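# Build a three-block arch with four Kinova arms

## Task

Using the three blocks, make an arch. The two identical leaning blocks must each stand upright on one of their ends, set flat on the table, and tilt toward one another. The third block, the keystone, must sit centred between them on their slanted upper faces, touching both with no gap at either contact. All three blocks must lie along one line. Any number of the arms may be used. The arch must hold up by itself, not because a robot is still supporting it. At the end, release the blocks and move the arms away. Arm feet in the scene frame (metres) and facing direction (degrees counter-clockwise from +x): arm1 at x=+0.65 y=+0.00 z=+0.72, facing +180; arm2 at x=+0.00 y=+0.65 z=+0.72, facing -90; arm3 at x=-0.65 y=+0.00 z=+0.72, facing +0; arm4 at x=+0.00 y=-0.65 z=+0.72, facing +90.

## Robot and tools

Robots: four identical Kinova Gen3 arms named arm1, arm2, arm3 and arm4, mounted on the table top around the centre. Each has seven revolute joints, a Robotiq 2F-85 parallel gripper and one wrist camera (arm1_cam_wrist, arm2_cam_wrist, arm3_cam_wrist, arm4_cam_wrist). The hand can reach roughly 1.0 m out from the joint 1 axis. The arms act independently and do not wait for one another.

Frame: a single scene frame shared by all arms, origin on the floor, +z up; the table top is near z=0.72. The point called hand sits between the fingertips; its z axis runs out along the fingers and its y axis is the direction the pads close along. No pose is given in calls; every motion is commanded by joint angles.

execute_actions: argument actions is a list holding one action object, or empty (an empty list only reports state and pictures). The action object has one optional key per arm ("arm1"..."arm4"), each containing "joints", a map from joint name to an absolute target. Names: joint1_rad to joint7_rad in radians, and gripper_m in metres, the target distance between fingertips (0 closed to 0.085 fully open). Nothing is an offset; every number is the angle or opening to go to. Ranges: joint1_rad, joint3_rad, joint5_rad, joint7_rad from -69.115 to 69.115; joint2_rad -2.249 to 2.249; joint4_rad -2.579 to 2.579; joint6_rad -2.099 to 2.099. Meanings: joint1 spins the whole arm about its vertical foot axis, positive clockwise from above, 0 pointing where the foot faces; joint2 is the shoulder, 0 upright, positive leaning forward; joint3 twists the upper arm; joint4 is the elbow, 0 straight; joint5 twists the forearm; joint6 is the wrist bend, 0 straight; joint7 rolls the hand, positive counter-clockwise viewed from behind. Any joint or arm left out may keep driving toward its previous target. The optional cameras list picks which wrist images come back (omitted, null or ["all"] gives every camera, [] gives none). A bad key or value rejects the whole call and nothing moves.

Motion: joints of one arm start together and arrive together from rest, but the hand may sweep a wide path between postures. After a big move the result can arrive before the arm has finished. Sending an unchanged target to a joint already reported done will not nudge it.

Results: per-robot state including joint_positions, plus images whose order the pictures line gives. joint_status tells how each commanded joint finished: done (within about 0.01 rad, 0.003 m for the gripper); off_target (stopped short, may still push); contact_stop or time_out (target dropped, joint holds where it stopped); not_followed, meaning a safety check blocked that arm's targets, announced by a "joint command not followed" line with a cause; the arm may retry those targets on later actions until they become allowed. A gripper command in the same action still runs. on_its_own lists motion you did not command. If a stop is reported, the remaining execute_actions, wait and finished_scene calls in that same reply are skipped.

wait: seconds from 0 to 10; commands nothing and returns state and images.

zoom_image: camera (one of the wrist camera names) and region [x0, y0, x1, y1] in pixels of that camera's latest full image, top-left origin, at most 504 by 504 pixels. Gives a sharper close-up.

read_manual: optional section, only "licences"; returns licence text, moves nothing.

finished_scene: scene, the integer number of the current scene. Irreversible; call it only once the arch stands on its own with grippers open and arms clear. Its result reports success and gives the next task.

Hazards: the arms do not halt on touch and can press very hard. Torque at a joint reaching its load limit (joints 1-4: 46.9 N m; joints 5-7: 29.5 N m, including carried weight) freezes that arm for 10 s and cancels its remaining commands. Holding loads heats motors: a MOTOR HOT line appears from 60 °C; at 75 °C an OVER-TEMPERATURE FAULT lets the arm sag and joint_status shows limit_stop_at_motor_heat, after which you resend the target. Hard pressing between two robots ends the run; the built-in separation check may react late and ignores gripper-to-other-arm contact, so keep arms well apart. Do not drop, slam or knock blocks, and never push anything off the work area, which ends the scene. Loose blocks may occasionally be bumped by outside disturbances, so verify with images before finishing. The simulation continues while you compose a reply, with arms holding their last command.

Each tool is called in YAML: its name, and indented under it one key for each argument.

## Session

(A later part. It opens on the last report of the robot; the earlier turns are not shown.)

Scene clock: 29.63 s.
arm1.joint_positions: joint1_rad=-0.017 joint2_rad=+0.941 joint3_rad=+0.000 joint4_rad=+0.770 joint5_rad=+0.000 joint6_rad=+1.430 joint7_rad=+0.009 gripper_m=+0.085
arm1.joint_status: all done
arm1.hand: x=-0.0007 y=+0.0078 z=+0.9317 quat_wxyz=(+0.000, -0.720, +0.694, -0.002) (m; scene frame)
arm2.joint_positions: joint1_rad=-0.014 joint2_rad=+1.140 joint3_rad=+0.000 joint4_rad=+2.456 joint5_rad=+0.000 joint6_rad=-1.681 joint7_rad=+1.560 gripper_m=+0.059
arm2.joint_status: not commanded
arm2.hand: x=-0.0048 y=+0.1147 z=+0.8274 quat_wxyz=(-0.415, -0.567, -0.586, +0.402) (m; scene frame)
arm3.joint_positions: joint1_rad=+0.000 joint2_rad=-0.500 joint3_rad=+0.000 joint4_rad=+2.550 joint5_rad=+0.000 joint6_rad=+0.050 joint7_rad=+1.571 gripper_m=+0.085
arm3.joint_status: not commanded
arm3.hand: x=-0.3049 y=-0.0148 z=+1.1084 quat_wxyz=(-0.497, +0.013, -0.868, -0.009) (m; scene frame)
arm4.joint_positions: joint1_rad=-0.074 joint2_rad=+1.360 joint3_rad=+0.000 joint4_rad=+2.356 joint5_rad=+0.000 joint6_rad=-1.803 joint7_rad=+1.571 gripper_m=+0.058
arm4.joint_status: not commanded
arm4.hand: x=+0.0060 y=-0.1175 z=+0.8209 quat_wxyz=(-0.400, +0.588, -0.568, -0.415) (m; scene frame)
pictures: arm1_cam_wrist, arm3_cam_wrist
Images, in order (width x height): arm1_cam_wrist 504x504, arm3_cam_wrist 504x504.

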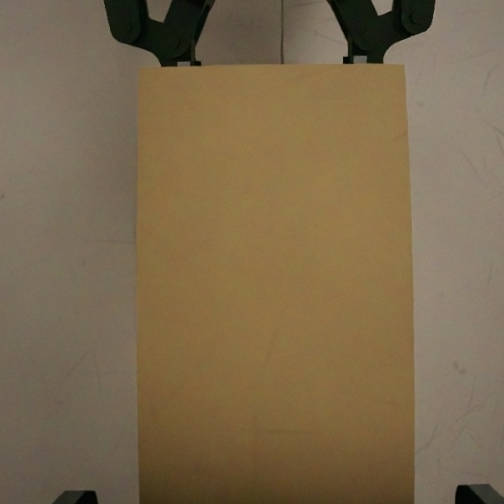

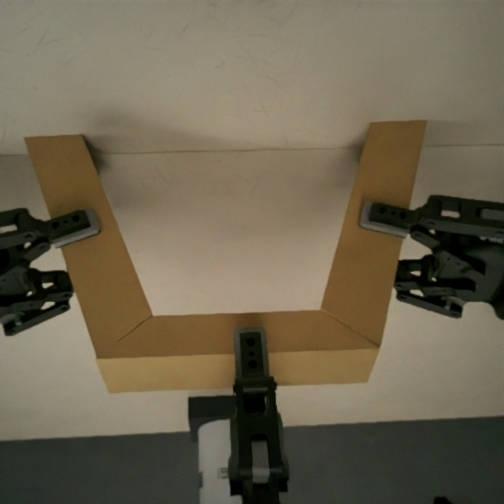

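execute_actions:
  actions:
    - {"arm1":{"joints":{"joint2_rad":0.92,"joint4_rad":0.66,"joint6_rad":1.56}},"arm2":{"joints":{"gripper_m":0.085}},"arm4":{"joints":{"gripper_m":0.085}}}
  cameras: ["arm3_cam_wrist"]

execute_actions:
  actions:
    - {"arm1":{"joints":{"joint2_rad":0.4,"joint4_rad":1.0}},"arm2":{"joints":{"joint2_rad":0.6,"joint4_rad":2.55,"joint6_rad":-0.5}},"arm4":{"joints":{"joint2_rad":0.8,"joint4_rad":2.55,"joint6_rad":-0.7}}}

Scene clock: 31.00 s.
arm1.joint_positions: joint1_rad=-0.017 joint2_rad=+0.920 joint3_rad=+0.000 joint4_rad=+0.660 joint5_rad=+0.000 joint6_rad=+1.560 joint7_rad=+0.009 gripper_m=+0.085
arm1.joint_status: all done
arm1.hand: x=+0.0011 y=+0.0080 z=+0.9795 quat_wxyz=(-0.001, -0.720, +0.694, -0.002) (m; scene frame)
arm2.joint_positions: joint1_rad=-0.014 joint2_rad=+1.141 joint3_rad=+0.000 joint4_rad=+2.456 joint5_rad=+0.000 joint6_rad=-1.681 joint7_rad=+1.560 gripper_m=+0.085
arm2.joint_status: all done
arm2.hand: x=-0.0047 y=+0.1148 z=+0.8270 quat_wxyz=(-0.415, -0.568, -0.586, +0.402) (m; scene frame)
arm3.joint_positions: joint1_rad=+0.000 joint2_rad=-0.500 joint3_rad=+0.000 joint4_rad=+2.550 joint5_rad=+0.000 joint6_rad=+0.050 joint7_rad=+1.571 gripper_m=+0.085
arm3.joint_status: not commanded
arm3.hand: x=-0.3049 y=-0.0148 z=+1.1084 quat_wxyz=(-0.497, +0.013, -0.868, -0.009) (m; scene frame)
arm4.joint_positions: joint1_rad=-0.074 joint2_rad=+1.361 joint3_rad=+0.000 joint4_rad=+2.356 joint5_rad=+0.000 joint6_rad=-1.802 joint7_rad=+1.571 gripper_m=+0.085
arm4.joint_status: all done
arm4.hand: x=+0.0063 y=-0.1180 z=+0.8201 quat_wxyz=(-0.400, +0.588, -0.568, -0.414) (m; scene frame)
pictures: arm3_cam_wrist
Images, in order (width x height): arm3_cam_wrist 504x504.

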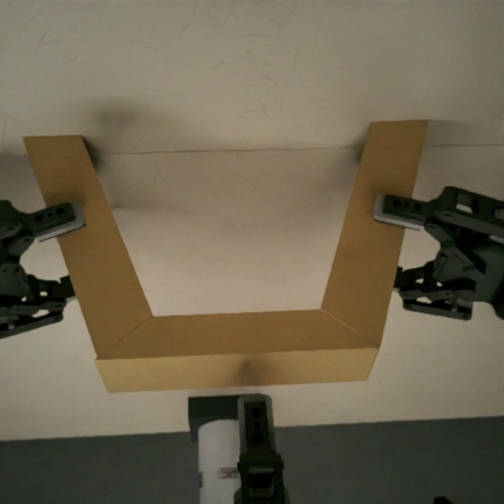

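Scene clock: 32.97 s.
arm1.joint_positions: joint1_rad=-0.017 joint2_rad=+0.400 joint3_rad=+0.000 joint4_rad=+1.000 joint5_rad=+0.000 joint6_rad=+1.560 joint7_rad=+0.009 gripper_m=+0.085
arm1.joint_status: all done
arm1.hand: x=+0.1200 y=+0.0120 z=+1.1740 quat_wxyz=(-0.065, -0.717, +0.692, +0.061) (m; scene frame)
arm2.joint_positions: joint1_rad=-0.014 joint2_rad=+0.600 joint3_rad=+0.000 joint4_rad=+2.550 joint5_rad=+0.000 joint6_rad=-0.500 joint7_rad=+1.560 gripper_m=+0.085
arm2.joint_status: all done
arm2.hand: x=-0.0106 y=+0.2698 z=+0.7967 quat_wxyz=(-0.175, -0.676, -0.695, +0.174) (m; scene frame)
arm3.joint_positions: joint1_rad=+0.000 joint2_rad=-0.500 joint3_rad=+0.000 joint4_rad=+2.550 joint5_rad=+0.000 joint6_rad=+0.050 joint7_rad=+1.571 gripper_m=+0.085
arm3.joint_status: not commanded
arm3.hand: x=-0.3049 y=-0.0148 z=+1.1084 quat_wxyz=(-0.497, +0.013, -0.868, -0.009) (m; scene frame)
arm4.joint_positions: joint1_rad=-0.074 joint2_rad=+0.800 joint3_rad=+0.000 joint4_rad=+2.550 joint5_rad=+0.000 joint6_rad=-0.700 joint7_rad=+1.571 gripper_m=+0.085
arm4.joint_status: all done
arm4.hand: x=+0.0115 y=-0.2677 z=+0.8124 quat_wxyz=(-0.169, +0.698, -0.674, -0.175) (m; scene frame)
pictures: arm1_cam_wrist, arm2_cam_wrist, arm3_cam_wrist, arm4_cam_wrist
Images, in order (width x height): arm1_cam_wrist 504x504, arm2_cam_wrist 504x504, arm3_cam_wrist 504x504, arm4_cam_wrist 504x504.

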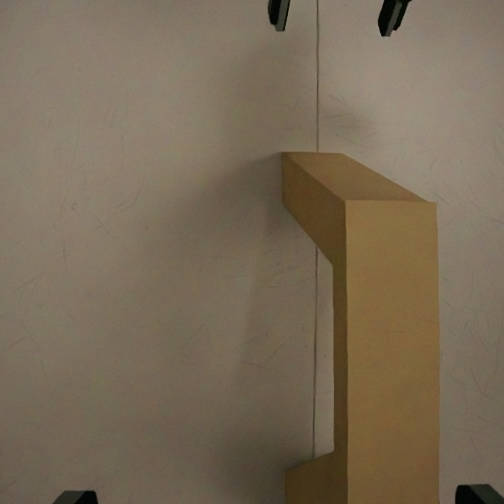

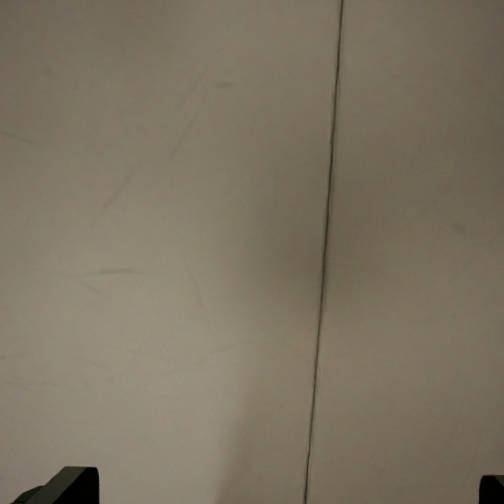

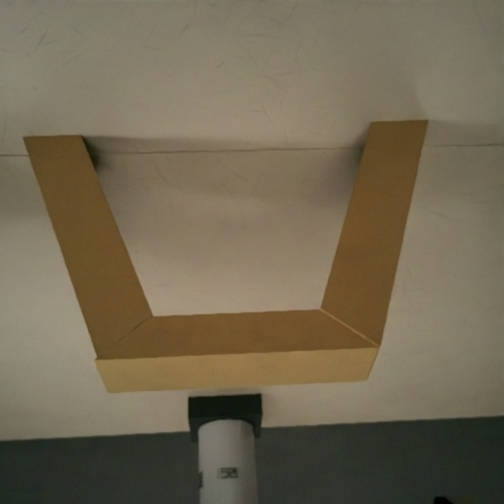

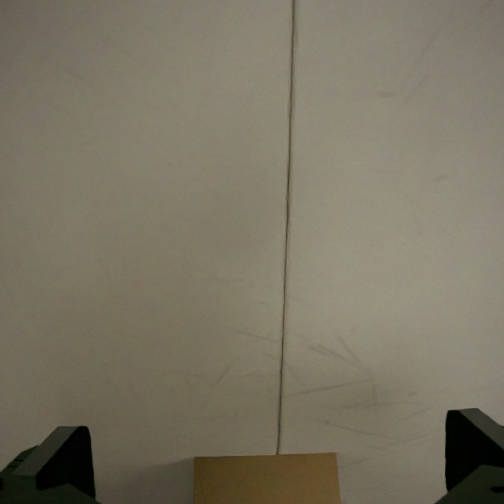

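finished_scene:
  scene: 1

The scene is finished: the task was done.


## Next scene

The same job, from a new start.

execute_actions:
  actions: []

Scene clock: 0.00 s.
arm1.joint_positions: joint1_rad=-0.011 joint2_rad=-0.400 joint3_rad=-0.074 joint4_rad=+1.514 joint5_rad=-0.031 joint6_rad=+2.022 joint7_rad=+1.476 gripper_m=+0.085
arm1.joint_status: not commanded
arm1.hand: x=+0.5300 y=+0.0013 z=+1.2559 quat_wxyz=(-0.002, -1.000, -0.004, +0.000) (m; scene frame)
arm2.joint_positions: joint1_rad=-0.009 joint2_rad=-0.397 joint3_rad=-0.073 joint4_rad=+1.513 joint5_rad=-0.029 joint6_rad=+2.026 joint7_rad=+1.479 gripper_m=+0.085
arm2.joint_status: not commanded
arm2.hand: x=+0.0059 y=+0.5361 z=+1.2513 quat_wxyz=(+0.002, -0.700, -0.714, +0.007) (m; scene frame)
arm3.joint_positions: joint1_rad=-0.010 joint2_rad=-0.394 joint3_rad=-0.079 joint4_rad=+1.511 joint5_rad=-0.030 joint6_rad=+2.023 joint7_rad=+1.475 gripper_m=+0.085
arm3.joint_status: not commanded
arm3.hand: x=-0.5303 y=+0.0025 z=+1.2566 quat_wxyz=(+0.001, +0.016, -1.000, +0.000) (m; scene frame)
arm4.joint_positions: joint1_rad=-0.007 joint2_rad=-0.397 joint3_rad=-0.074 joint4_rad=+1.513 joint5_rad=-0.034 joint6_rad=+2.022 joint7_rad=+1.476 gripper_m=+0.085
arm4.joint_status: not commanded
arm4.hand: x=+0.0052 y=-0.5314 z=+1.3163 quat_wxyz=(+0.000, +0.691, -0.723, -0.002) (m; scene frame)
pictures: arm1_cam_wrist, arm2_cam_wrist, arm3_cam_wrist, arm4_cam_wrist
Images, in order (width x height): arm1_cam_wrist 504x504, arm2_cam_wrist 504x504, arm3_cam_wrist 504x504, arm4_cam_wrist 504x504.

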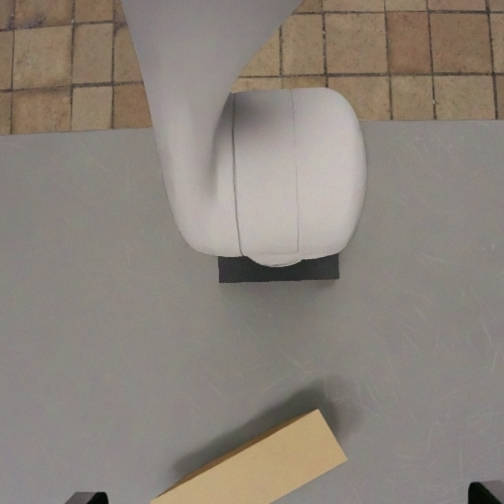

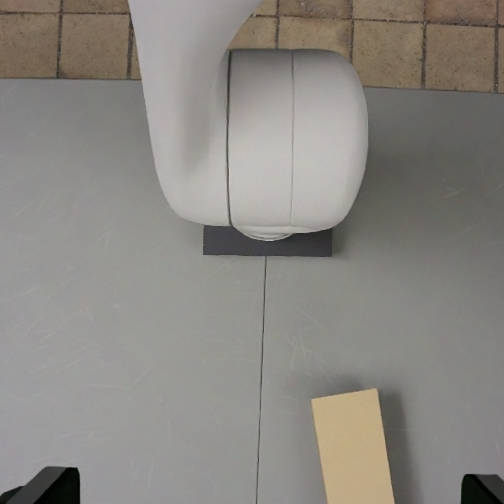

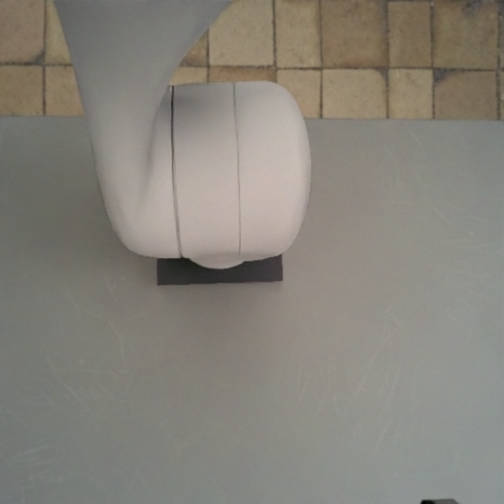

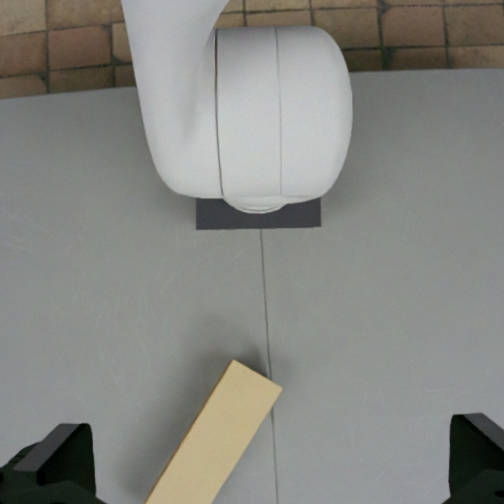

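execute_actions:
  actions:
    - {"arm1":{"joints":{"joint1_rad":0,"joint2_rad":0.2,"joint3_rad":0,"joint4_rad":1.0,"joint5_rad":0,"joint6_rad":1.9416,"joint7_rad":1.5708}},"arm2":{"joints":{"joint1_rad":0,"joint2_rad":0.2,"joint3_rad":0,"joint4_rad":1.0,"joint5_rad":0,"joint6_rad":1.9416,"joint7_rad":1.5708}},"arm4":{"joints":{"joint1_rad":0,"joint2_rad":0.2,"joint3_rad":0,"joint4_rad":1.0,"joint5_rad":0,"joint6_rad":1.9416,"joint7_rad":1.5708}},"arm3":{"joints":{"joint1_rad":0,"joint3_rad":0,"joint5_rad":0,"joint6_rad":1.0,"joint7_rad":1.5708}}}

Scene clock: 2.33 s.
arm1.joint_positions: joint1_rad=+0.000 joint2_rad=+0.200 joint3_rad=+0.000 joint4_rad=+1.000 joint5_rad=+0.000 joint6_rad=+1.942 joint7_rad=+1.571 gripper_m=+0.085
arm1.joint_status: all done
arm1.hand: x=+0.2733 y=+0.0229 z=+1.2548 quat_wxyz=(-0.002, -1.000, -0.005, -0.002) (m; scene frame)
arm2.joint_positions: joint1_rad=+0.000 joint2_rad=+0.200 joint3_rad=+0.000 joint4_rad=+1.000 joint5_rad=+0.000 joint6_rad=+1.942 joint7_rad=+1.571 gripper_m=+0.085
arm2.joint_status: all done
arm2.hand: x=-0.0117 y=+0.2785 z=+1.2533 quat_wxyz=(+0.001, -0.699, -0.715, +0.006) (m; scene frame)
arm3.joint_positions: joint1_rad=+0.000 joint2_rad=-0.394 joint3_rad=+0.000 joint4_rad=+1.511 joint5_rad=+0.000 joint6_rad=+1.000 joint7_rad=+1.571 gripper_m=+0.085
arm3.joint_status: all done
arm3.hand: x=-0.2634 y=-0.0144 z=+1.4057 quat_wxyz=(-0.489, +0.013, -0.872, -0.009) (m; scene frame)
arm4.joint_positions: joint1_rad=+0.000 joint2_rad=+0.200 joint3_rad=+0.000 joint4_rad=+1.000 joint5_rad=+0.000 joint6_rad=+1.942 joint7_rad=+1.571 gripper_m=+0.085
arm4.joint_status: all done
arm4.hand: x=+0.0398 y=-0.2766 z=+1.3163 quat_wxyz=(+0.000, +0.693, -0.721, +0.000) (m; scene frame)
pictures: arm1_cam_wrist, arm2_cam_wrist, arm3_cam_wrist, arm4_cam_wrist
Images, in order (width x height): arm1_cam_wrist 504x504, arm2_cam_wrist 504x504, arm3_cam_wrist 504x504, arm4_cam_wrist 504x504.

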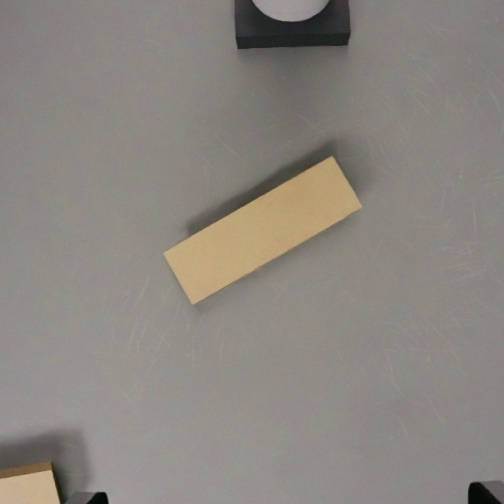

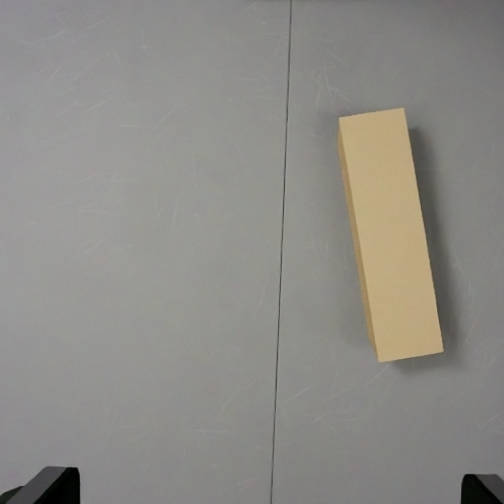

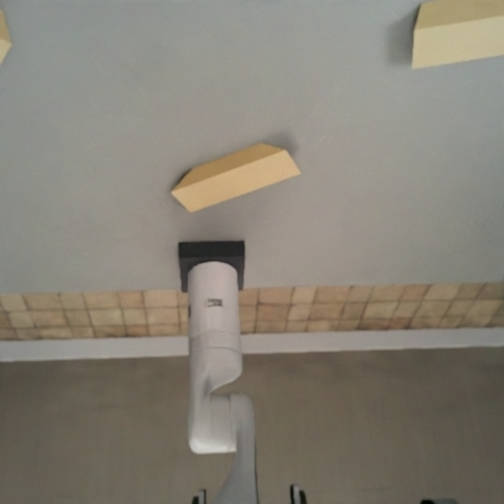

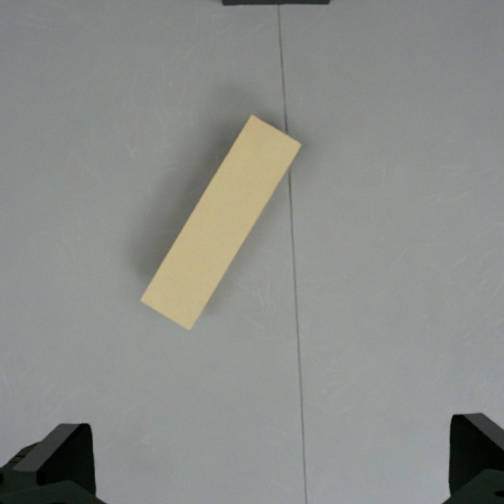

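execute_actions:
  actions:
    - {"arm1":{"joints":{"joint1_rad":0.045,"joint2_rad":0.4285,"joint4_rad":2.429,"joint6_rad":0.284,"joint7_rad":0.543}},"arm2":{"joints":{"joint1_rad":-0.373,"joint2_rad":0.478,"joint4_rad":2.2636,"joint6_rad":0.4,"joint7_rad":1.367}},"arm4":{"joints":{"joint1_rad":0.131,"joint2_rad":0.667,"joint4_rad":2.3168,"joint6_rad":0.157,"joint7_rad":1.148}},"arm3":{"joints":{"joint2_rad":-0.5,"joint4_rad":2.55,"joint6_rad":0.05}}}

Scene clock: 5.83 s.
arm1.joint_positions: joint1_rad=+0.045 joint2_rad=+0.428 joint3_rad=+0.000 joint4_rad=+2.429 joint5_rad=+0.000 joint6_rad=+0.284 joint7_rad=+0.543 gripper_m=+0.085
arm1.joint_status: all done
arm1.hand: x=+0.3898 y=+0.0342 z=+0.8099 quat_wxyz=(-0.001, -0.862, +0.507, -0.003) (m; scene frame)
arm2.joint_positions: joint1_rad=-0.373 joint2_rad=+0.478 joint3_rad=+0.000 joint4_rad=+2.264 joint5_rad=+0.000 joint6_rad=+0.400 joint7_rad=+1.367 gripper_m=+0.085
arm2.joint_status: all done
arm2.hand: x=+0.0992 y=+0.3512 z=+0.8094 quat_wxyz=(+0.001, -0.636, -0.771, +0.006) (m; scene frame)
arm3.joint_positions: joint1_rad=+0.000 joint2_rad=-0.500 joint3_rad=+0.000 joint4_rad=+2.550 joint5_rad=+0.000 joint6_rad=+0.050 joint7_rad=+1.571 gripper_m=+0.085
arm3.joint_status: all done
arm3.hand: x=-0.3049 y=-0.0148 z=+1.1084 quat_wxyz=(-0.497, +0.013, -0.868, -0.009) (m; scene frame)
arm4.joint_positions: joint1_rad=+0.131 joint2_rad=+0.667 joint3_rad=+0.000 joint4_rad=+2.317 joint5_rad=+0.000 joint6_rad=+0.157 joint7_rad=+1.148 gripper_m=+0.085
arm4.joint_status: all done
arm4.hand: x=+0.0770 y=-0.3507 z=+0.8101 quat_wxyz=(+0.000, +0.470, -0.883, +0.000) (m; scene frame)
pictures: arm1_cam_wrist, arm2_cam_wrist, arm3_cam_wrist, arm4_cam_wrist
Images, in order (width x height): arm1_cam_wrist 504x504, arm2_cam_wrist 504x504, arm3_cam_wrist 504x504, arm4_cam_wrist 504x504.

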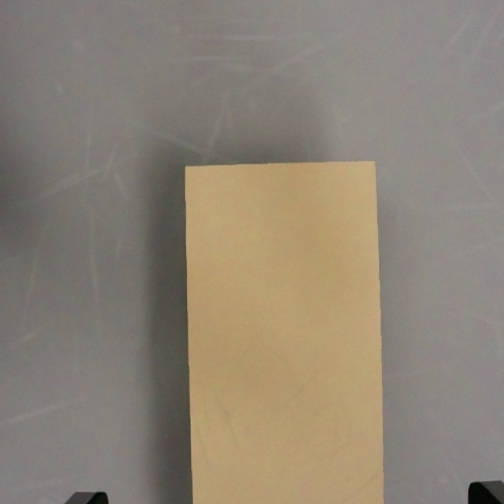

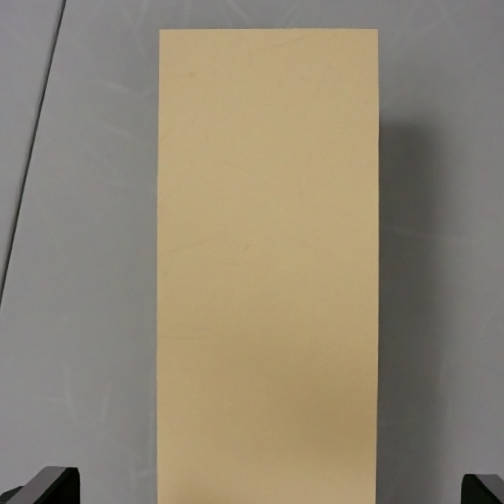

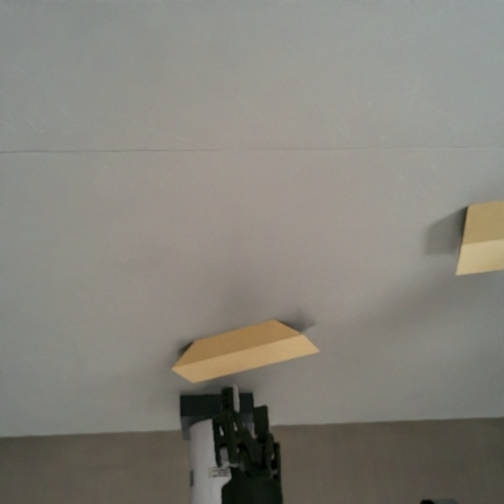

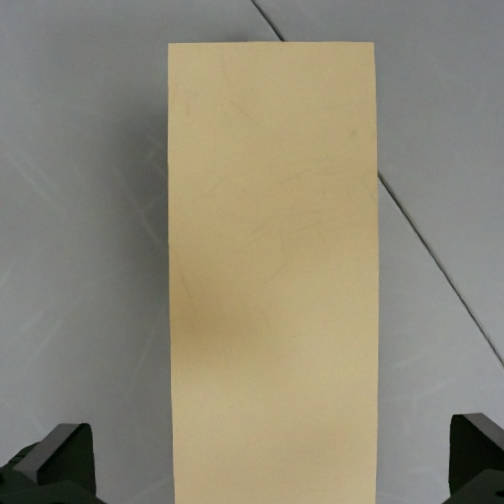

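execute_actions:
  actions:
    - {"arm1":{"joints":{"joint2_rad":0.657,"joint4_rad":2.4654,"joint6_rad":0.019}},"arm2":{"joints":{"joint2_rad":0.6645,"joint4_rad":2.2963,"joint6_rad":0.181,"joint7_rad":1.385}},"arm4":{"joints":{"joint2_rad":0.867,"joint4_rad":2.3098,"joint6_rad":-0.035,"joint7_rad":1.135}}}
  cameras: []

execute_actions:
  actions:
    - {"arm1":{"joints":{"gripper_m":0.04}},"arm2":{"joints":{"gripper_m":0.04}},"arm4":{"joints":{"gripper_m":0.04}}}
  cameras: []

execute_actions:
  actions:
    - {"arm1":{"joints":{"joint2_rad":0.4285,"joint4_rad":2.429,"joint6_rad":0.284}},"arm2":{"joints":{"joint2_rad":0.478,"joint4_rad":2.2636,"joint6_rad":0.4}},"arm4":{"joints":{"joint2_rad":0.667,"joint4_rad":2.3168,"joint6_rad":0.157}}}
  cameras: []

execute_actions:
  actions:
    - {"arm1":{"joints":{"joint1_rad":-0.031,"joint2_rad":0.25,"joint4_rad":1.7,"joint6_rad":1.19,"joint7_rad":-0.004}},"arm2":{"joints":{"joint1_rad":-0.014,"joint2_rad":0.6,"joint4_rad":2.5,"joint6_rad":-1.18,"joint7_rad":1.56}},"arm4":{"joints":{"joint1_rad":-0.074,"joint2_rad":0.8,"joint4_rad":2.5,"joint6_rad":-1.38,"joint7_rad":1.5708}}}
  cameras: ["arm3_cam_wrist"]

execute_actions:
  actions:
    - {"arm2":{"joints":{"joint2_rad":1.11,"joint4_rad":2.465,"joint6_rad":-1.663}},"arm4":{"joints":{"joint2_rad":1.335,"joint4_rad":2.37,"joint6_rad":-1.792}}}
  cameras: ["arm3_cam_wrist"]

Scene clock: 8.27 s.
arm1.joint_positions: joint1_rad=+0.045 joint2_rad=+0.657 joint3_rad=+0.000 joint4_rad=+2.465 joint5_rad=+0.000 joint6_rad=+0.019 joint7_rad=+0.543 gripper_m=+0.085
arm1.joint_status: all done
arm1.hand: x=+0.3899 y=+0.0340 z=+0.7478 quat_wxyz=(-0.001, -0.862, +0.507, -0.003) (m; scene frame)
arm2.joint_positions: joint1_rad=-0.373 joint2_rad=+0.664 joint3_rad=+0.000 joint4_rad=+2.296 joint5_rad=+0.000 joint6_rad=+0.181 joint7_rad=+1.385 gripper_m=+0.085
arm2.joint_status: all done
arm2.hand: x=+0.0986 y=+0.3508 z=+0.7474 quat_wxyz=(+0.002, -0.629, -0.777, +0.006) (m; scene frame)
arm3.joint_positions: joint1_rad=+0.000 joint2_rad=-0.500 joint3_rad=+0.000 joint4_rad=+2.550 joint5_rad=+0.000 joint6_rad=+0.050 joint7_rad=+1.571 gripper_m=+0.085
arm3.joint_status: not commanded
arm3.hand: x=-0.3049 y=-0.0148 z=+1.1084 quat_wxyz=(-0.497, +0.013, -0.868, -0.009) (m; scene frame)
arm4.joint_positions: joint1_rad=+0.131 joint2_rad=+0.867 joint3_rad=+0.000 joint4_rad=+2.310 joint5_rad=+0.000 joint6_rad=-0.035 joint7_rad=+1.135 gripper_m=+0.085
arm4.joint_status: all done
arm4.hand: x=+0.0769 y=-0.3510 z=+0.7481 quat_wxyz=(+0.000, +0.464, -0.886, +0.000) (m; scene frame)
pictures: none
No camera images: the call's "cameras" was empty. Leave "cameras" out to get every camera's image.

Scene clock: 9.10 s.
arm1.joint_positions: joint1_rad=+0.045 joint2_rad=+0.654 joint3_rad=+0.000 joint4_rad=+2.466 joint5_rad=+0.000 joint6_rad=+0.020 joint7_rad=+0.543 gripper_m=+0.058
arm1.joint_status: gripper_m off_target (ended at +0.058, target +0.040)
arm1.hand: x=+0.3899 y=+0.0339 z=+0.7485 quat_wxyz=(-0.001, -0.862, +0.507, -0.002) (m; scene frame)
arm2.joint_positions: joint1_rad=-0.373 joint2_rad=+0.663 joint3_rad=+0.000 joint4_rad=+2.297 joint5_rad=+0.000 joint6_rad=+0.182 joint7_rad=+1.385 gripper_m=+0.058
arm2.joint_status: gripper_m off_target (ended at +0.058, target +0.040)
arm2.hand: x=+0.0986 y=+0.3507 z=+0.7479 quat_wxyz=(+0.001, -0.629, -0.777, +0.006) (m; scene frame)
arm3.joint_positions: joint1_rad=+0.000 joint2_rad=-0.500 joint3_rad=+0.000 joint4_rad=+2.550 joint5_rad=+0.000 joint6_rad=+0.050 joint7_rad=+1.571 gripper_m=+0.085
arm3.joint_status: not commanded
arm3.hand: x=-0.3049 y=-0.0148 z=+1.1084 quat_wxyz=(-0.497, +0.013, -0.868, -0.009) (m; scene frame)
arm4.joint_positions: joint1_rad=+0.131 joint2_rad=+0.865 joint3_rad=+0.000 joint4_rad=+2.310 joint5_rad=+0.000 joint6_rad=-0.035 joint7_rad=+1.135 gripper_m=+0.058
arm4.joint_status: gripper_m off_target (ended at +0.058, target +0.040)
arm4.hand: x=+0.0767 y=-0.3507 z=+0.7487 quat_wxyz=(+0.000, +0.464, -0.886, +0.000) (m; scene frame)
pictures: none
No camera images: the call's "cameras" was empty. Leave "cameras" out to get every camera's image.

Scene clock: 10.50 s.
arm1.joint_positions: joint1_rad=+0.045 joint2_rad=+0.429 joint3_rad=+0.000 joint4_rad=+2.429 joint5_rad=+0.000 joint6_rad=+0.284 joint7_rad=+0.543 gripper_m=+0.058
arm1.joint_status: all done
arm1.hand: x=+0.3902 y=+0.0342 z=+0.8096 quat_wxyz=(+0.000, -0.862, +0.507, -0.003) (m; scene frame)
arm2.joint_positions: joint1_rad=-0.373 joint2_rad=+0.480 joint3_rad=+0.000 joint4_rad=+2.264 joint5_rad=+0.000 joint6_rad=+0.400 joint7_rad=+1.385 gripper_m=+0.058
arm2.joint_status: all done
arm2.hand: x=+0.0990 y=+0.3520 z=+0.8087 quat_wxyz=(+0.003, -0.629, -0.777, +0.005) (m; scene frame)
arm3.joint_positions: joint1_rad=+0.000 joint2_rad=-0.500 joint3_rad=+0.000 joint4_rad=+2.550 joint5_rad=+0.000 joint6_rad=+0.050 joint7_rad=+1.571 gripper_m=+0.085
arm3.joint_status: not commanded
arm3.hand: x=-0.3049 y=-0.0148 z=+1.1084 quat_wxyz=(-0.497, +0.013, -0.868, -0.009) (m; scene frame)
arm4.joint_positions: joint1_rad=+0.131 joint2_rad=+0.669 joint3_rad=+0.000 joint4_rad=+2.317 joint5_rad=+0.000 joint6_rad=+0.157 joint7_rad=+1.135 gripper_m=+0.058
arm4.joint_status: all done
arm4.hand: x=+0.0769 y=-0.3514 z=+0.8096 quat_wxyz=(+0.001, +0.464, -0.886, +0.000) (m; scene frame)
pictures: none
No camera images: the call's "cameras" was empty. Leave "cameras" out to get every camera's image.

Scene clock: 12.63 s.
arm1.joint_positions: joint1_rad=-0.031 joint2_rad=+0.251 joint3_rad=+0.000 joint4_rad=+1.701 joint5_rad=+0.000 joint6_rad=+1.190 joint7_rad=-0.004 gripper_m=+0.058
arm1.joint_status: all done
arm1.hand: x=+0.2540 y=+0.0095 z=+1.0192 quat_wxyz=(+0.000, -0.720, +0.694, -0.003) (m; scene frame)
arm2.joint_positions: joint1_rad=-0.014 joint2_rad=+0.603 joint3_rad=+0.000 joint4_rad=+2.502 joint5_rad=+0.000 joint6_rad=-1.177 joint7_rad=+1.560 gripper_m=+0.058
arm2.joint_status: all done
arm2.hand: x=-0.0031 y=+0.1111 z=+0.9630 quat_wxyz=(-0.412, -0.570, -0.589, +0.399) (m; scene frame)
arm3.joint_positions: joint1_rad=+0.000 joint2_rad=-0.500 joint3_rad=+0.000 joint4_rad=+2.550 joint5_rad=+0.000 joint6_rad=+0.050 joint7_rad=+1.571 gripper_m=+0.085
arm3.joint_status: not commanded
arm3.hand: x=-0.3049 y=-0.0148 z=+1.1084 quat_wxyz=(-0.497, +0.013, -0.868, -0.009) (m; scene frame)
arm4.joint_positions: joint1_rad=-0.074 joint2_rad=+0.803 joint3_rad=+0.000 joint4_rad=+2.501 joint5_rad=+0.000 joint6_rad=-1.377 joint7_rad=+1.571 gripper_m=+0.058
arm4.joint_status: all done
arm4.hand: x=+0.0060 y=-0.1080 z=+0.9747 quat_wxyz=(-0.396, +0.591, -0.571, -0.410) (m; scene frame)
pictures: arm3_cam_wrist
Images, in order (width x height): arm3_cam_wrist 504x504.

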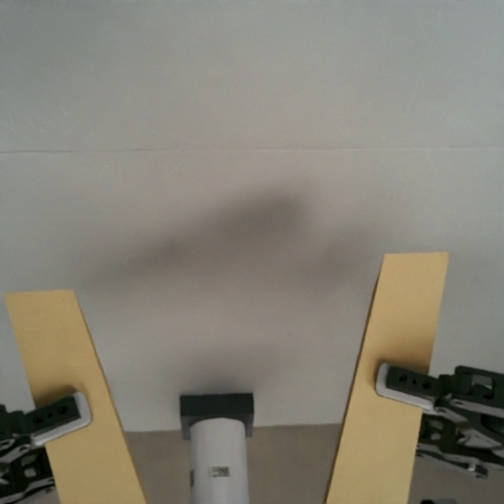

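Scene clock: 14.53 s.
arm1.joint_positions: joint1_rad=-0.031 joint2_rad=+0.251 joint3_rad=+0.000 joint4_rad=+1.701 joint5_rad=+0.000 joint6_rad=+1.190 joint7_rad=-0.004 gripper_m=+0.058
arm1.joint_status: not commanded
arm1.hand: x=+0.2540 y=+0.0095 z=+1.0192 quat_wxyz=(+0.000, -0.720, +0.694, -0.003) (m; scene frame)
arm2.joint_positions: joint1_rad=-0.014 joint2_rad=+1.113 joint3_rad=+0.000 joint4_rad=+2.466 joint5_rad=+0.000 joint6_rad=-1.660 joint7_rad=+1.560 gripper_m=+0.058
arm2.joint_status: all done
arm2.hand: x=-0.0046 y=+0.1151 z=+0.8344 quat_wxyz=(-0.415, -0.568, -0.587, +0.401) (m; scene frame)
arm3.joint_positions: joint1_rad=+0.000 joint2_rad=-0.500 joint3_rad=+0.000 joint4_rad=+2.550 joint5_rad=+0.000 joint6_rad=+0.050 joint7_rad=+1.571 gripper_m=+0.085
arm3.joint_status: not commanded
arm3.hand: x=-0.3049 y=-0.0148 z=+1.1084 quat_wxyz=(-0.497, +0.013, -0.868, -0.009) (m; scene frame)
arm4.joint_positions: joint1_rad=-0.074 joint2_rad=+1.338 joint3_rad=+0.000 joint4_rad=+2.371 joint5_rad=+0.000 joint6_rad=-1.789 joint7_rad=+1.571 gripper_m=+0.058
arm4.joint_status: all done
arm4.hand: x=+0.0063 y=-0.1183 z=+0.8270 quat_wxyz=(-0.398, +0.589, -0.569, -0.413) (m; scene frame)
pictures: arm3_cam_wrist
Images, in order (width x height): arm3_cam_wrist 504x504.

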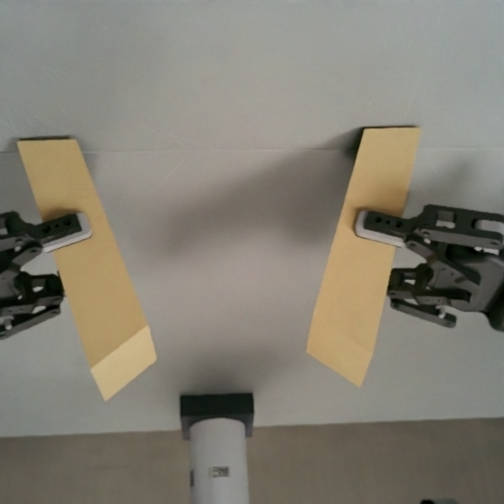

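execute_actions:
  actions:
    - {"arm2":{"joints":{"joint2_rad":1.143,"joint4_rad":2.459,"joint6_rad":-1.686}},"arm4":{"joints":{"joint2_rad":1.366,"joint4_rad":2.357,"joint6_rad":-1.809}},"arm1":{"joints":{"joint2_rad":0.92,"joint4_rad":0.686,"joint6_rad":1.533}}}
  cameras: []

execute_actions:
  actions:
    - {"arm1":{"joints":{"joint2_rad":0.937,"joint4_rad":0.758,"joint6_rad":1.445}}}
  cameras: ["arm3_cam_wrist","arm1_cam_wrist"]

zoom_image:
  camera: "arm3_cam_wrist"
  region: [60,280,190,410]

zoom_image:
  camera: "arm3_cam_wrist"
  region: [280,270,410,400]

Scene clock: 17.40 s.
arm1.joint_positions: joint1_rad=-0.031 joint2_rad=+0.921 joint3_rad=+0.000 joint4_rad=+0.687 joint5_rad=+0.000 joint6_rad=+1.533 joint7_rad=-0.004 gripper_m=+0.058
arm1.joint_status: all done
arm1.hand: x=+0.0013 y=-0.0011 z=+0.9701 quat_wxyz=(+0.000, -0.720, +0.694, -0.003) (m; scene frame)
arm2.joint_positions: joint1_rad=-0.014 joint2_rad=+1.142 joint3_rad=+0.000 joint4_rad=+2.461 joint5_rad=+0.000 joint6_rad=-1.686 joint7_rad=+1.560 gripper_m=+0.058
arm2.joint_status: all done
arm2.hand: x=-0.0047 y=+0.1162 z=+0.8274 quat_wxyz=(-0.415, -0.568, -0.586, +0.402) (m; scene frame)
arm3.joint_positions: joint1_rad=+0.000 joint2_rad=-0.500 joint3_rad=+0.000 joint4_rad=+2.550 joint5_rad=+0.000 joint6_rad=+0.050 joint7_rad=+1.571 gripper_m=+0.085
arm3.joint_status: not commanded
arm3.hand: x=-0.3049 y=-0.0148 z=+1.1084 quat_wxyz=(-0.497, +0.013, -0.868, -0.009) (m; scene frame)
arm4.joint_positions: joint1_rad=-0.074 joint2_rad=+1.368 joint3_rad=+0.000 joint4_rad=+2.358 joint5_rad=+0.000 joint6_rad=-1.807 joint7_rad=+1.571 gripper_m=+0.058
arm4.joint_status: all done
arm4.hand: x=+0.0063 y=-0.1200 z=+0.8179 quat_wxyz=(-0.399, +0.589, -0.569, -0.413) (m; scene frame)
pictures: none
No camera images: the call's "cameras" was empty. Leave "cameras" out to get every camera's image.

Scene clock: 18.37 s.
arm1.joint_positions: joint1_rad=-0.031 joint2_rad=+0.939 joint3_rad=+0.000 joint4_rad=+0.759 joint5_rad=+0.000 joint6_rad=+1.445 joint7_rad=-0.004 gripper_m=+0.058
arm1.joint_status: all done
arm1.hand: x=-0.0002 y=-0.0013 z=+0.9365 quat_wxyz=(+0.000, -0.720, +0.694, -0.003) (m; scene frame)
arm2.joint_positions: joint1_rad=-0.014 joint2_rad=+1.142 joint3_rad=+0.000 joint4_rad=+2.461 joint5_rad=+0.000 joint6_rad=-1.686 joint7_rad=+1.560 gripper_m=+0.058
arm2.joint_status: not commanded
arm2.hand: x=-0.0047 y=+0.1162 z=+0.8274 quat_wxyz=(-0.415, -0.568, -0.586, +0.402) (m; scene frame)
arm3.joint_positions: joint1_rad=+0.000 joint2_rad=-0.500 joint3_rad=+0.000 joint4_rad=+2.550 joint5_rad=+0.000 joint6_rad=+0.050 joint7_rad=+1.571 gripper_m=+0.085
arm3.joint_status: not commanded
arm3.hand: x=-0.3049 y=-0.0148 z=+1.1084 quat_wxyz=(-0.497, +0.013, -0.868, -0.009) (m; scene frame)
arm4.joint_positions: joint1_rad=-0.074 joint2_rad=+1.368 joint3_rad=+0.000 joint4_rad=+2.358 joint5_rad=+0.000 joint6_rad=-1.807 joint7_rad=+1.571 gripper_m=+0.058
arm4.joint_status: not commanded
arm4.hand: x=+0.0063 y=-0.1200 z=+0.8179 quat_wxyz=(-0.399, +0.589, -0.569, -0.413) (m; scene frame)
pictures: arm1_cam_wrist, arm3_cam_wrist
Images, in order (width x height): arm1_cam_wrist 504x504, arm3_cam_wrist 504x504.

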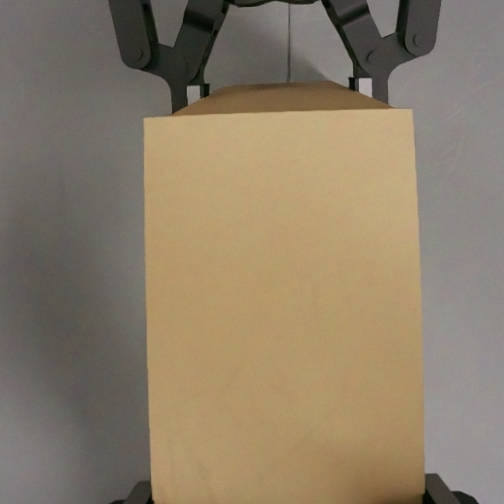

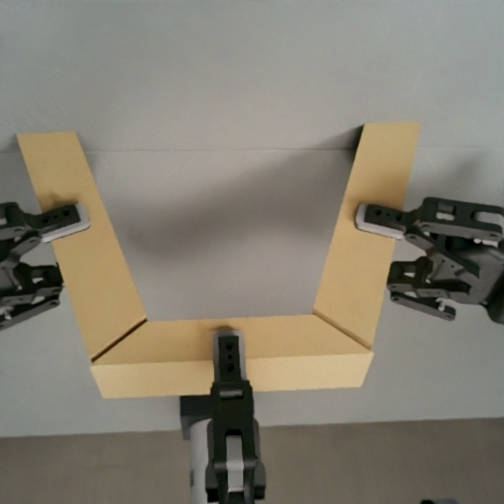

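Region (60, 280, 190, 410) of arm3_cam_wrist's 504x504 image, scaled by 3.877.

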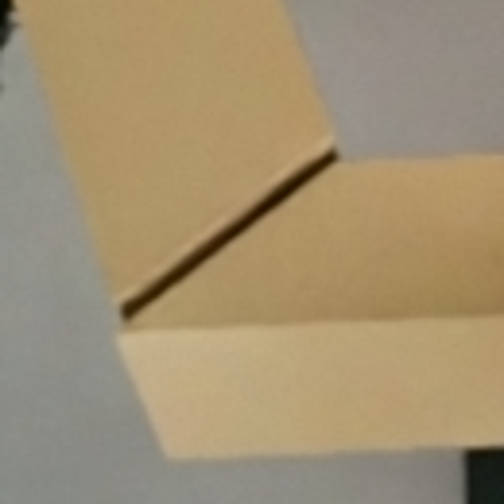

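Region (280, 270, 410, 400) of arm3_cam_wrist's 504x504 image, scaled by 3.877.

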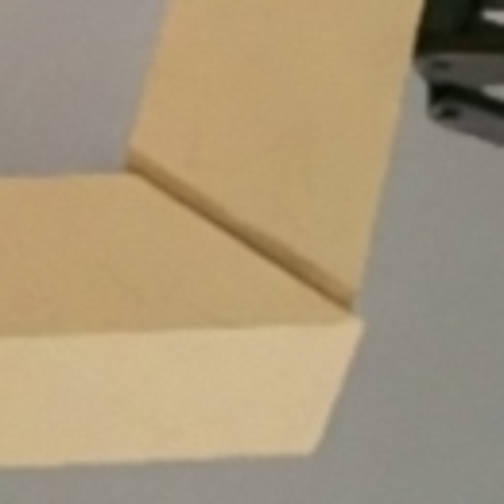

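execute_actions:
  actions:
    - {"arm1":{"joints":{"joint1_rad":-0.0325,"joint2_rad":0.9405,"joint4_rad":0.77,"joint6_rad":1.43}},"arm4":{"joints":{"joint2_rad":1.372,"joint4_rad":2.353,"joint6_rad":-1.811}}}
  cameras: ["arm3_cam_wrist"]

Scene clock: 19.20 s.
arm1.joint_positions: joint1_rad=-0.032 joint2_rad=+0.941 joint3_rad=+0.000 joint4_rad=+0.771 joint5_rad=+0.000 joint6_rad=+1.430 joint7_rad=-0.004 gripper_m=+0.058
arm1.joint_status: all done
arm1.hand: x=-0.0003 y=-0.0021 z=+0.9311 quat_wxyz=(+0.000, -0.721, +0.693, -0.003) (m; scene frame)
arm2.joint_positions: joint1_rad=-0.014 joint2_rad=+1.142 joint3_rad=+0.000 joint4_rad=+2.461 joint5_rad=+0.000 joint6_rad=-1.686 joint7_rad=+1.560 gripper_m=+0.058
arm2.joint_status: not commanded
arm2.hand: x=-0.0047 y=+0.1162 z=+0.8274 quat_wxyz=(-0.415, -0.568, -0.586, +0.402) (m; scene frame)
arm3.joint_positions: joint1_rad=+0.000 joint2_rad=-0.500 joint3_rad=+0.000 joint4_rad=+2.550 joint5_rad=+0.000 joint6_rad=+0.050 joint7_rad=+1.571 gripper_m=+0.085
arm3.joint_status: not commanded
arm3.hand: x=-0.3049 y=-0.0148 z=+1.1084 quat_wxyz=(-0.497, +0.013, -0.868, -0.009) (m; scene frame)
arm4.joint_positions: joint1_rad=-0.074 joint2_rad=+1.371 joint3_rad=+0.000 joint4_rad=+2.355 joint5_rad=+0.000 joint6_rad=-1.812 joint7_rad=+1.571 gripper_m=+0.058
arm4.joint_status: all done
arm4.hand: x=+0.0063 y=-0.1193 z=+0.8178 quat_wxyz=(-0.400, +0.588, -0.568, -0.414) (m; scene frame)
pictures: arm3_cam_wrist
Images, in order (width x height): arm3_cam_wrist 504x504.

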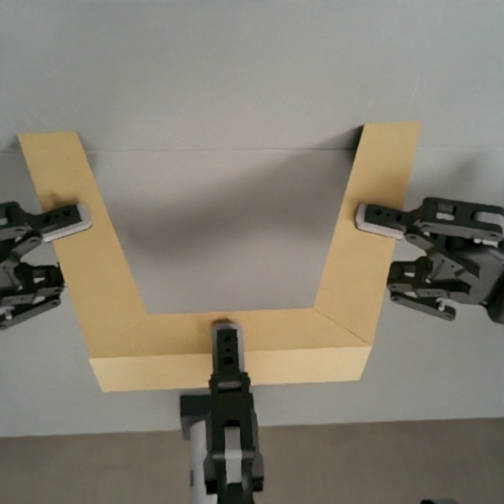

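execute_actions:
  actions:
    - {"arm1":{"joints":{"gripper_m":0.085}}}
  cameras: []

execute_actions:
  actions:
    - {"arm1":{"joints":{"joint2_rad":0.92,"joint4_rad":0.66,"joint6_rad":1.56}},"arm2":{"joints":{"gripper_m":0.085}},"arm4":{"joints":{"gripper_m":0.085}}}
  cameras: []

execute_actions:
  actions:
    - {"arm1":{"joints":{"joint2_rad":0.4,"joint4_rad":1.0}},"arm2":{"joints":{"joint2_rad":0.6,"joint4_rad":2.55,"joint6_rad":-0.5}},"arm4":{"joints":{"joint2_rad":0.8,"joint4_rad":2.55,"joint6_rad":-0.7}}}
  cameras: ["arm3_cam_wrist"]

Scene clock: 20.60 s.
arm1.joint_positions: joint1_rad=-0.032 joint2_rad=+0.941 joint3_rad=+0.000 joint4_rad=+0.770 joint5_rad=+0.000 joint6_rad=+1.430 joint7_rad=-0.004 gripper_m=+0.085
arm1.joint_status: all done
arm1.hand: x=-0.0007 y=-0.0023 z=+0.9317 quat_wxyz=(+0.000, -0.721, +0.693, -0.002) (m; scene frame)
arm2.joint_positions: joint1_rad=-0.014 joint2_rad=+1.142 joint3_rad=+0.000 joint4_rad=+2.461 joint5_rad=+0.000 joint6_rad=-1.686 joint7_rad=+1.560 gripper_m=+0.058
arm2.joint_status: not commanded
arm2.hand: x=-0.0047 y=+0.1162 z=+0.8274 quat_wxyz=(-0.415, -0.568, -0.586, +0.402) (m; scene frame)
arm3.joint_positions: joint1_rad=+0.000 joint2_rad=-0.500 joint3_rad=+0.000 joint4_rad=+2.550 joint5_rad=+0.000 joint6_rad=+0.050 joint7_rad=+1.571 gripper_m=+0.085
arm3.joint_status: not commanded
arm3.hand: x=-0.3049 y=-0.0148 z=+1.1084 quat_wxyz=(-0.497, +0.013, -0.868, -0.009) (m; scene frame)
arm4.joint_positions: joint1_rad=-0.074 joint2_rad=+1.371 joint3_rad=+0.000 joint4_rad=+2.355 joint5_rad=+0.000 joint6_rad=-1.812 joint7_rad=+1.571 gripper_m=+0.058
arm4.joint_status: not commanded
arm4.hand: x=+0.0064 y=-0.1192 z=+0.8178 quat_wxyz=(-0.400, +0.588, -0.568, -0.414) (m; scene frame)
pictures: none
No camera images: the call's "cameras" was empty. Leave "cameras" out to get every camera's image.

Scene clock: 21.67 s.
arm1.joint_positions: joint1_rad=-0.032 joint2_rad=+0.920 joint3_rad=+0.000 joint4_rad=+0.660 joint5_rad=+0.000 joint6_rad=+1.560 joint7_rad=-0.004 gripper_m=+0.085
arm1.joint_status: all done
arm1.hand: x=+0.0010 y=-0.0020 z=+0.9795 quat_wxyz=(-0.001, -0.721, +0.693, -0.002) (m; scene frame)
arm2.joint_positions: joint1_rad=-0.014 joint2_rad=+1.143 joint3_rad=+0.000 joint4_rad=+2.459 joint5_rad=+0.000 joint6_rad=-1.686 joint7_rad=+1.560 gripper_m=+0.085
arm2.joint_status: all done
arm2.hand: x=-0.0048 y=+0.1159 z=+0.8269 quat_wxyz=(-0.415, -0.568, -0.586, +0.402) (m; scene frame)
arm3.joint_positions: joint1_rad=+0.000 joint2_rad=-0.500 joint3_rad=+0.000 joint4_rad=+2.550 joint5_rad=+0.000 joint6_rad=+0.050 joint7_rad=+1.571 gripper_m=+0.085
arm3.joint_status: not commanded
arm3.hand: x=-0.3049 y=-0.0148 z=+1.1084 quat_wxyz=(-0.497, +0.013, -0.868, -0.009) (m; scene frame)
arm4.joint_positions: joint1_rad=-0.074 joint2_rad=+1.372 joint3_rad=+0.000 joint4_rad=+2.353 joint5_rad=+0.000 joint6_rad=-1.811 joint7_rad=+1.571 gripper_m=+0.085
arm4.joint_status: all done
arm4.hand: x=+0.0063 y=-0.1190 z=+0.8173 quat_wxyz=(-0.400, +0.588, -0.568, -0.414) (m; scene frame)
pictures: none
No camera images: the call's "cameras" was empty. Leave "cameras" out to get every camera's image.

Scene clock: 23.67 s.
arm1.joint_positions: joint1_rad=-0.032 joint2_rad=+0.400 joint3_rad=+0.000 joint4_rad=+1.000 joint5_rad=+0.000 joint6_rad=+1.560 joint7_rad=-0.004 gripper_m=+0.085
arm1.joint_status: all done
arm1.hand: x=+0.1199 y=+0.0038 z=+1.1741 quat_wxyz=(-0.066, -0.718, +0.691, +0.060) (m; scene frame)
arm2.joint_positions: joint1_rad=-0.014 joint2_rad=+0.600 joint3_rad=+0.000 joint4_rad=+2.550 joint5_rad=+0.000 joint6_rad=-0.500 joint7_rad=+1.560 gripper_m=+0.085
arm2.joint_status: all done
arm2.hand: x=-0.0106 y=+0.2698 z=+0.7967 quat_wxyz=(-0.175, -0.676, -0.695, +0.174) (m; scene frame)
arm3.joint_positions: joint1_rad=+0.000 joint2_rad=-0.500 joint3_rad=+0.000 joint4_rad=+2.550 joint5_rad=+0.000 joint6_rad=+0.050 joint7_rad=+1.571 gripper_m=+0.085
arm3.joint_status: not commanded
arm3.hand: x=-0.3049 y=-0.0148 z=+1.1084 quat_wxyz=(-0.497, +0.013, -0.868, -0.009) (m; scene frame)
arm4.joint_positions: joint1_rad=-0.074 joint2_rad=+0.800 joint3_rad=+0.000 joint4_rad=+2.550 joint5_rad=+0.000 joint6_rad=-0.700 joint7_rad=+1.571 gripper_m=+0.085
arm4.joint_status: all done
arm4.hand: x=+0.0115 y=-0.2677 z=+0.8124 quat_wxyz=(-0.169, +0.698, -0.674, -0.175) (m; scene frame)
pictures: arm3_cam_wrist
Images, in order (width x height): arm3_cam_wrist 504x504.

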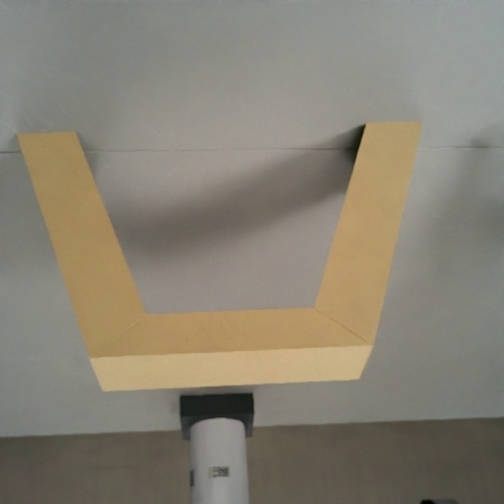

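finished_scene:
  scene: 2

The scene is finished: the task was done.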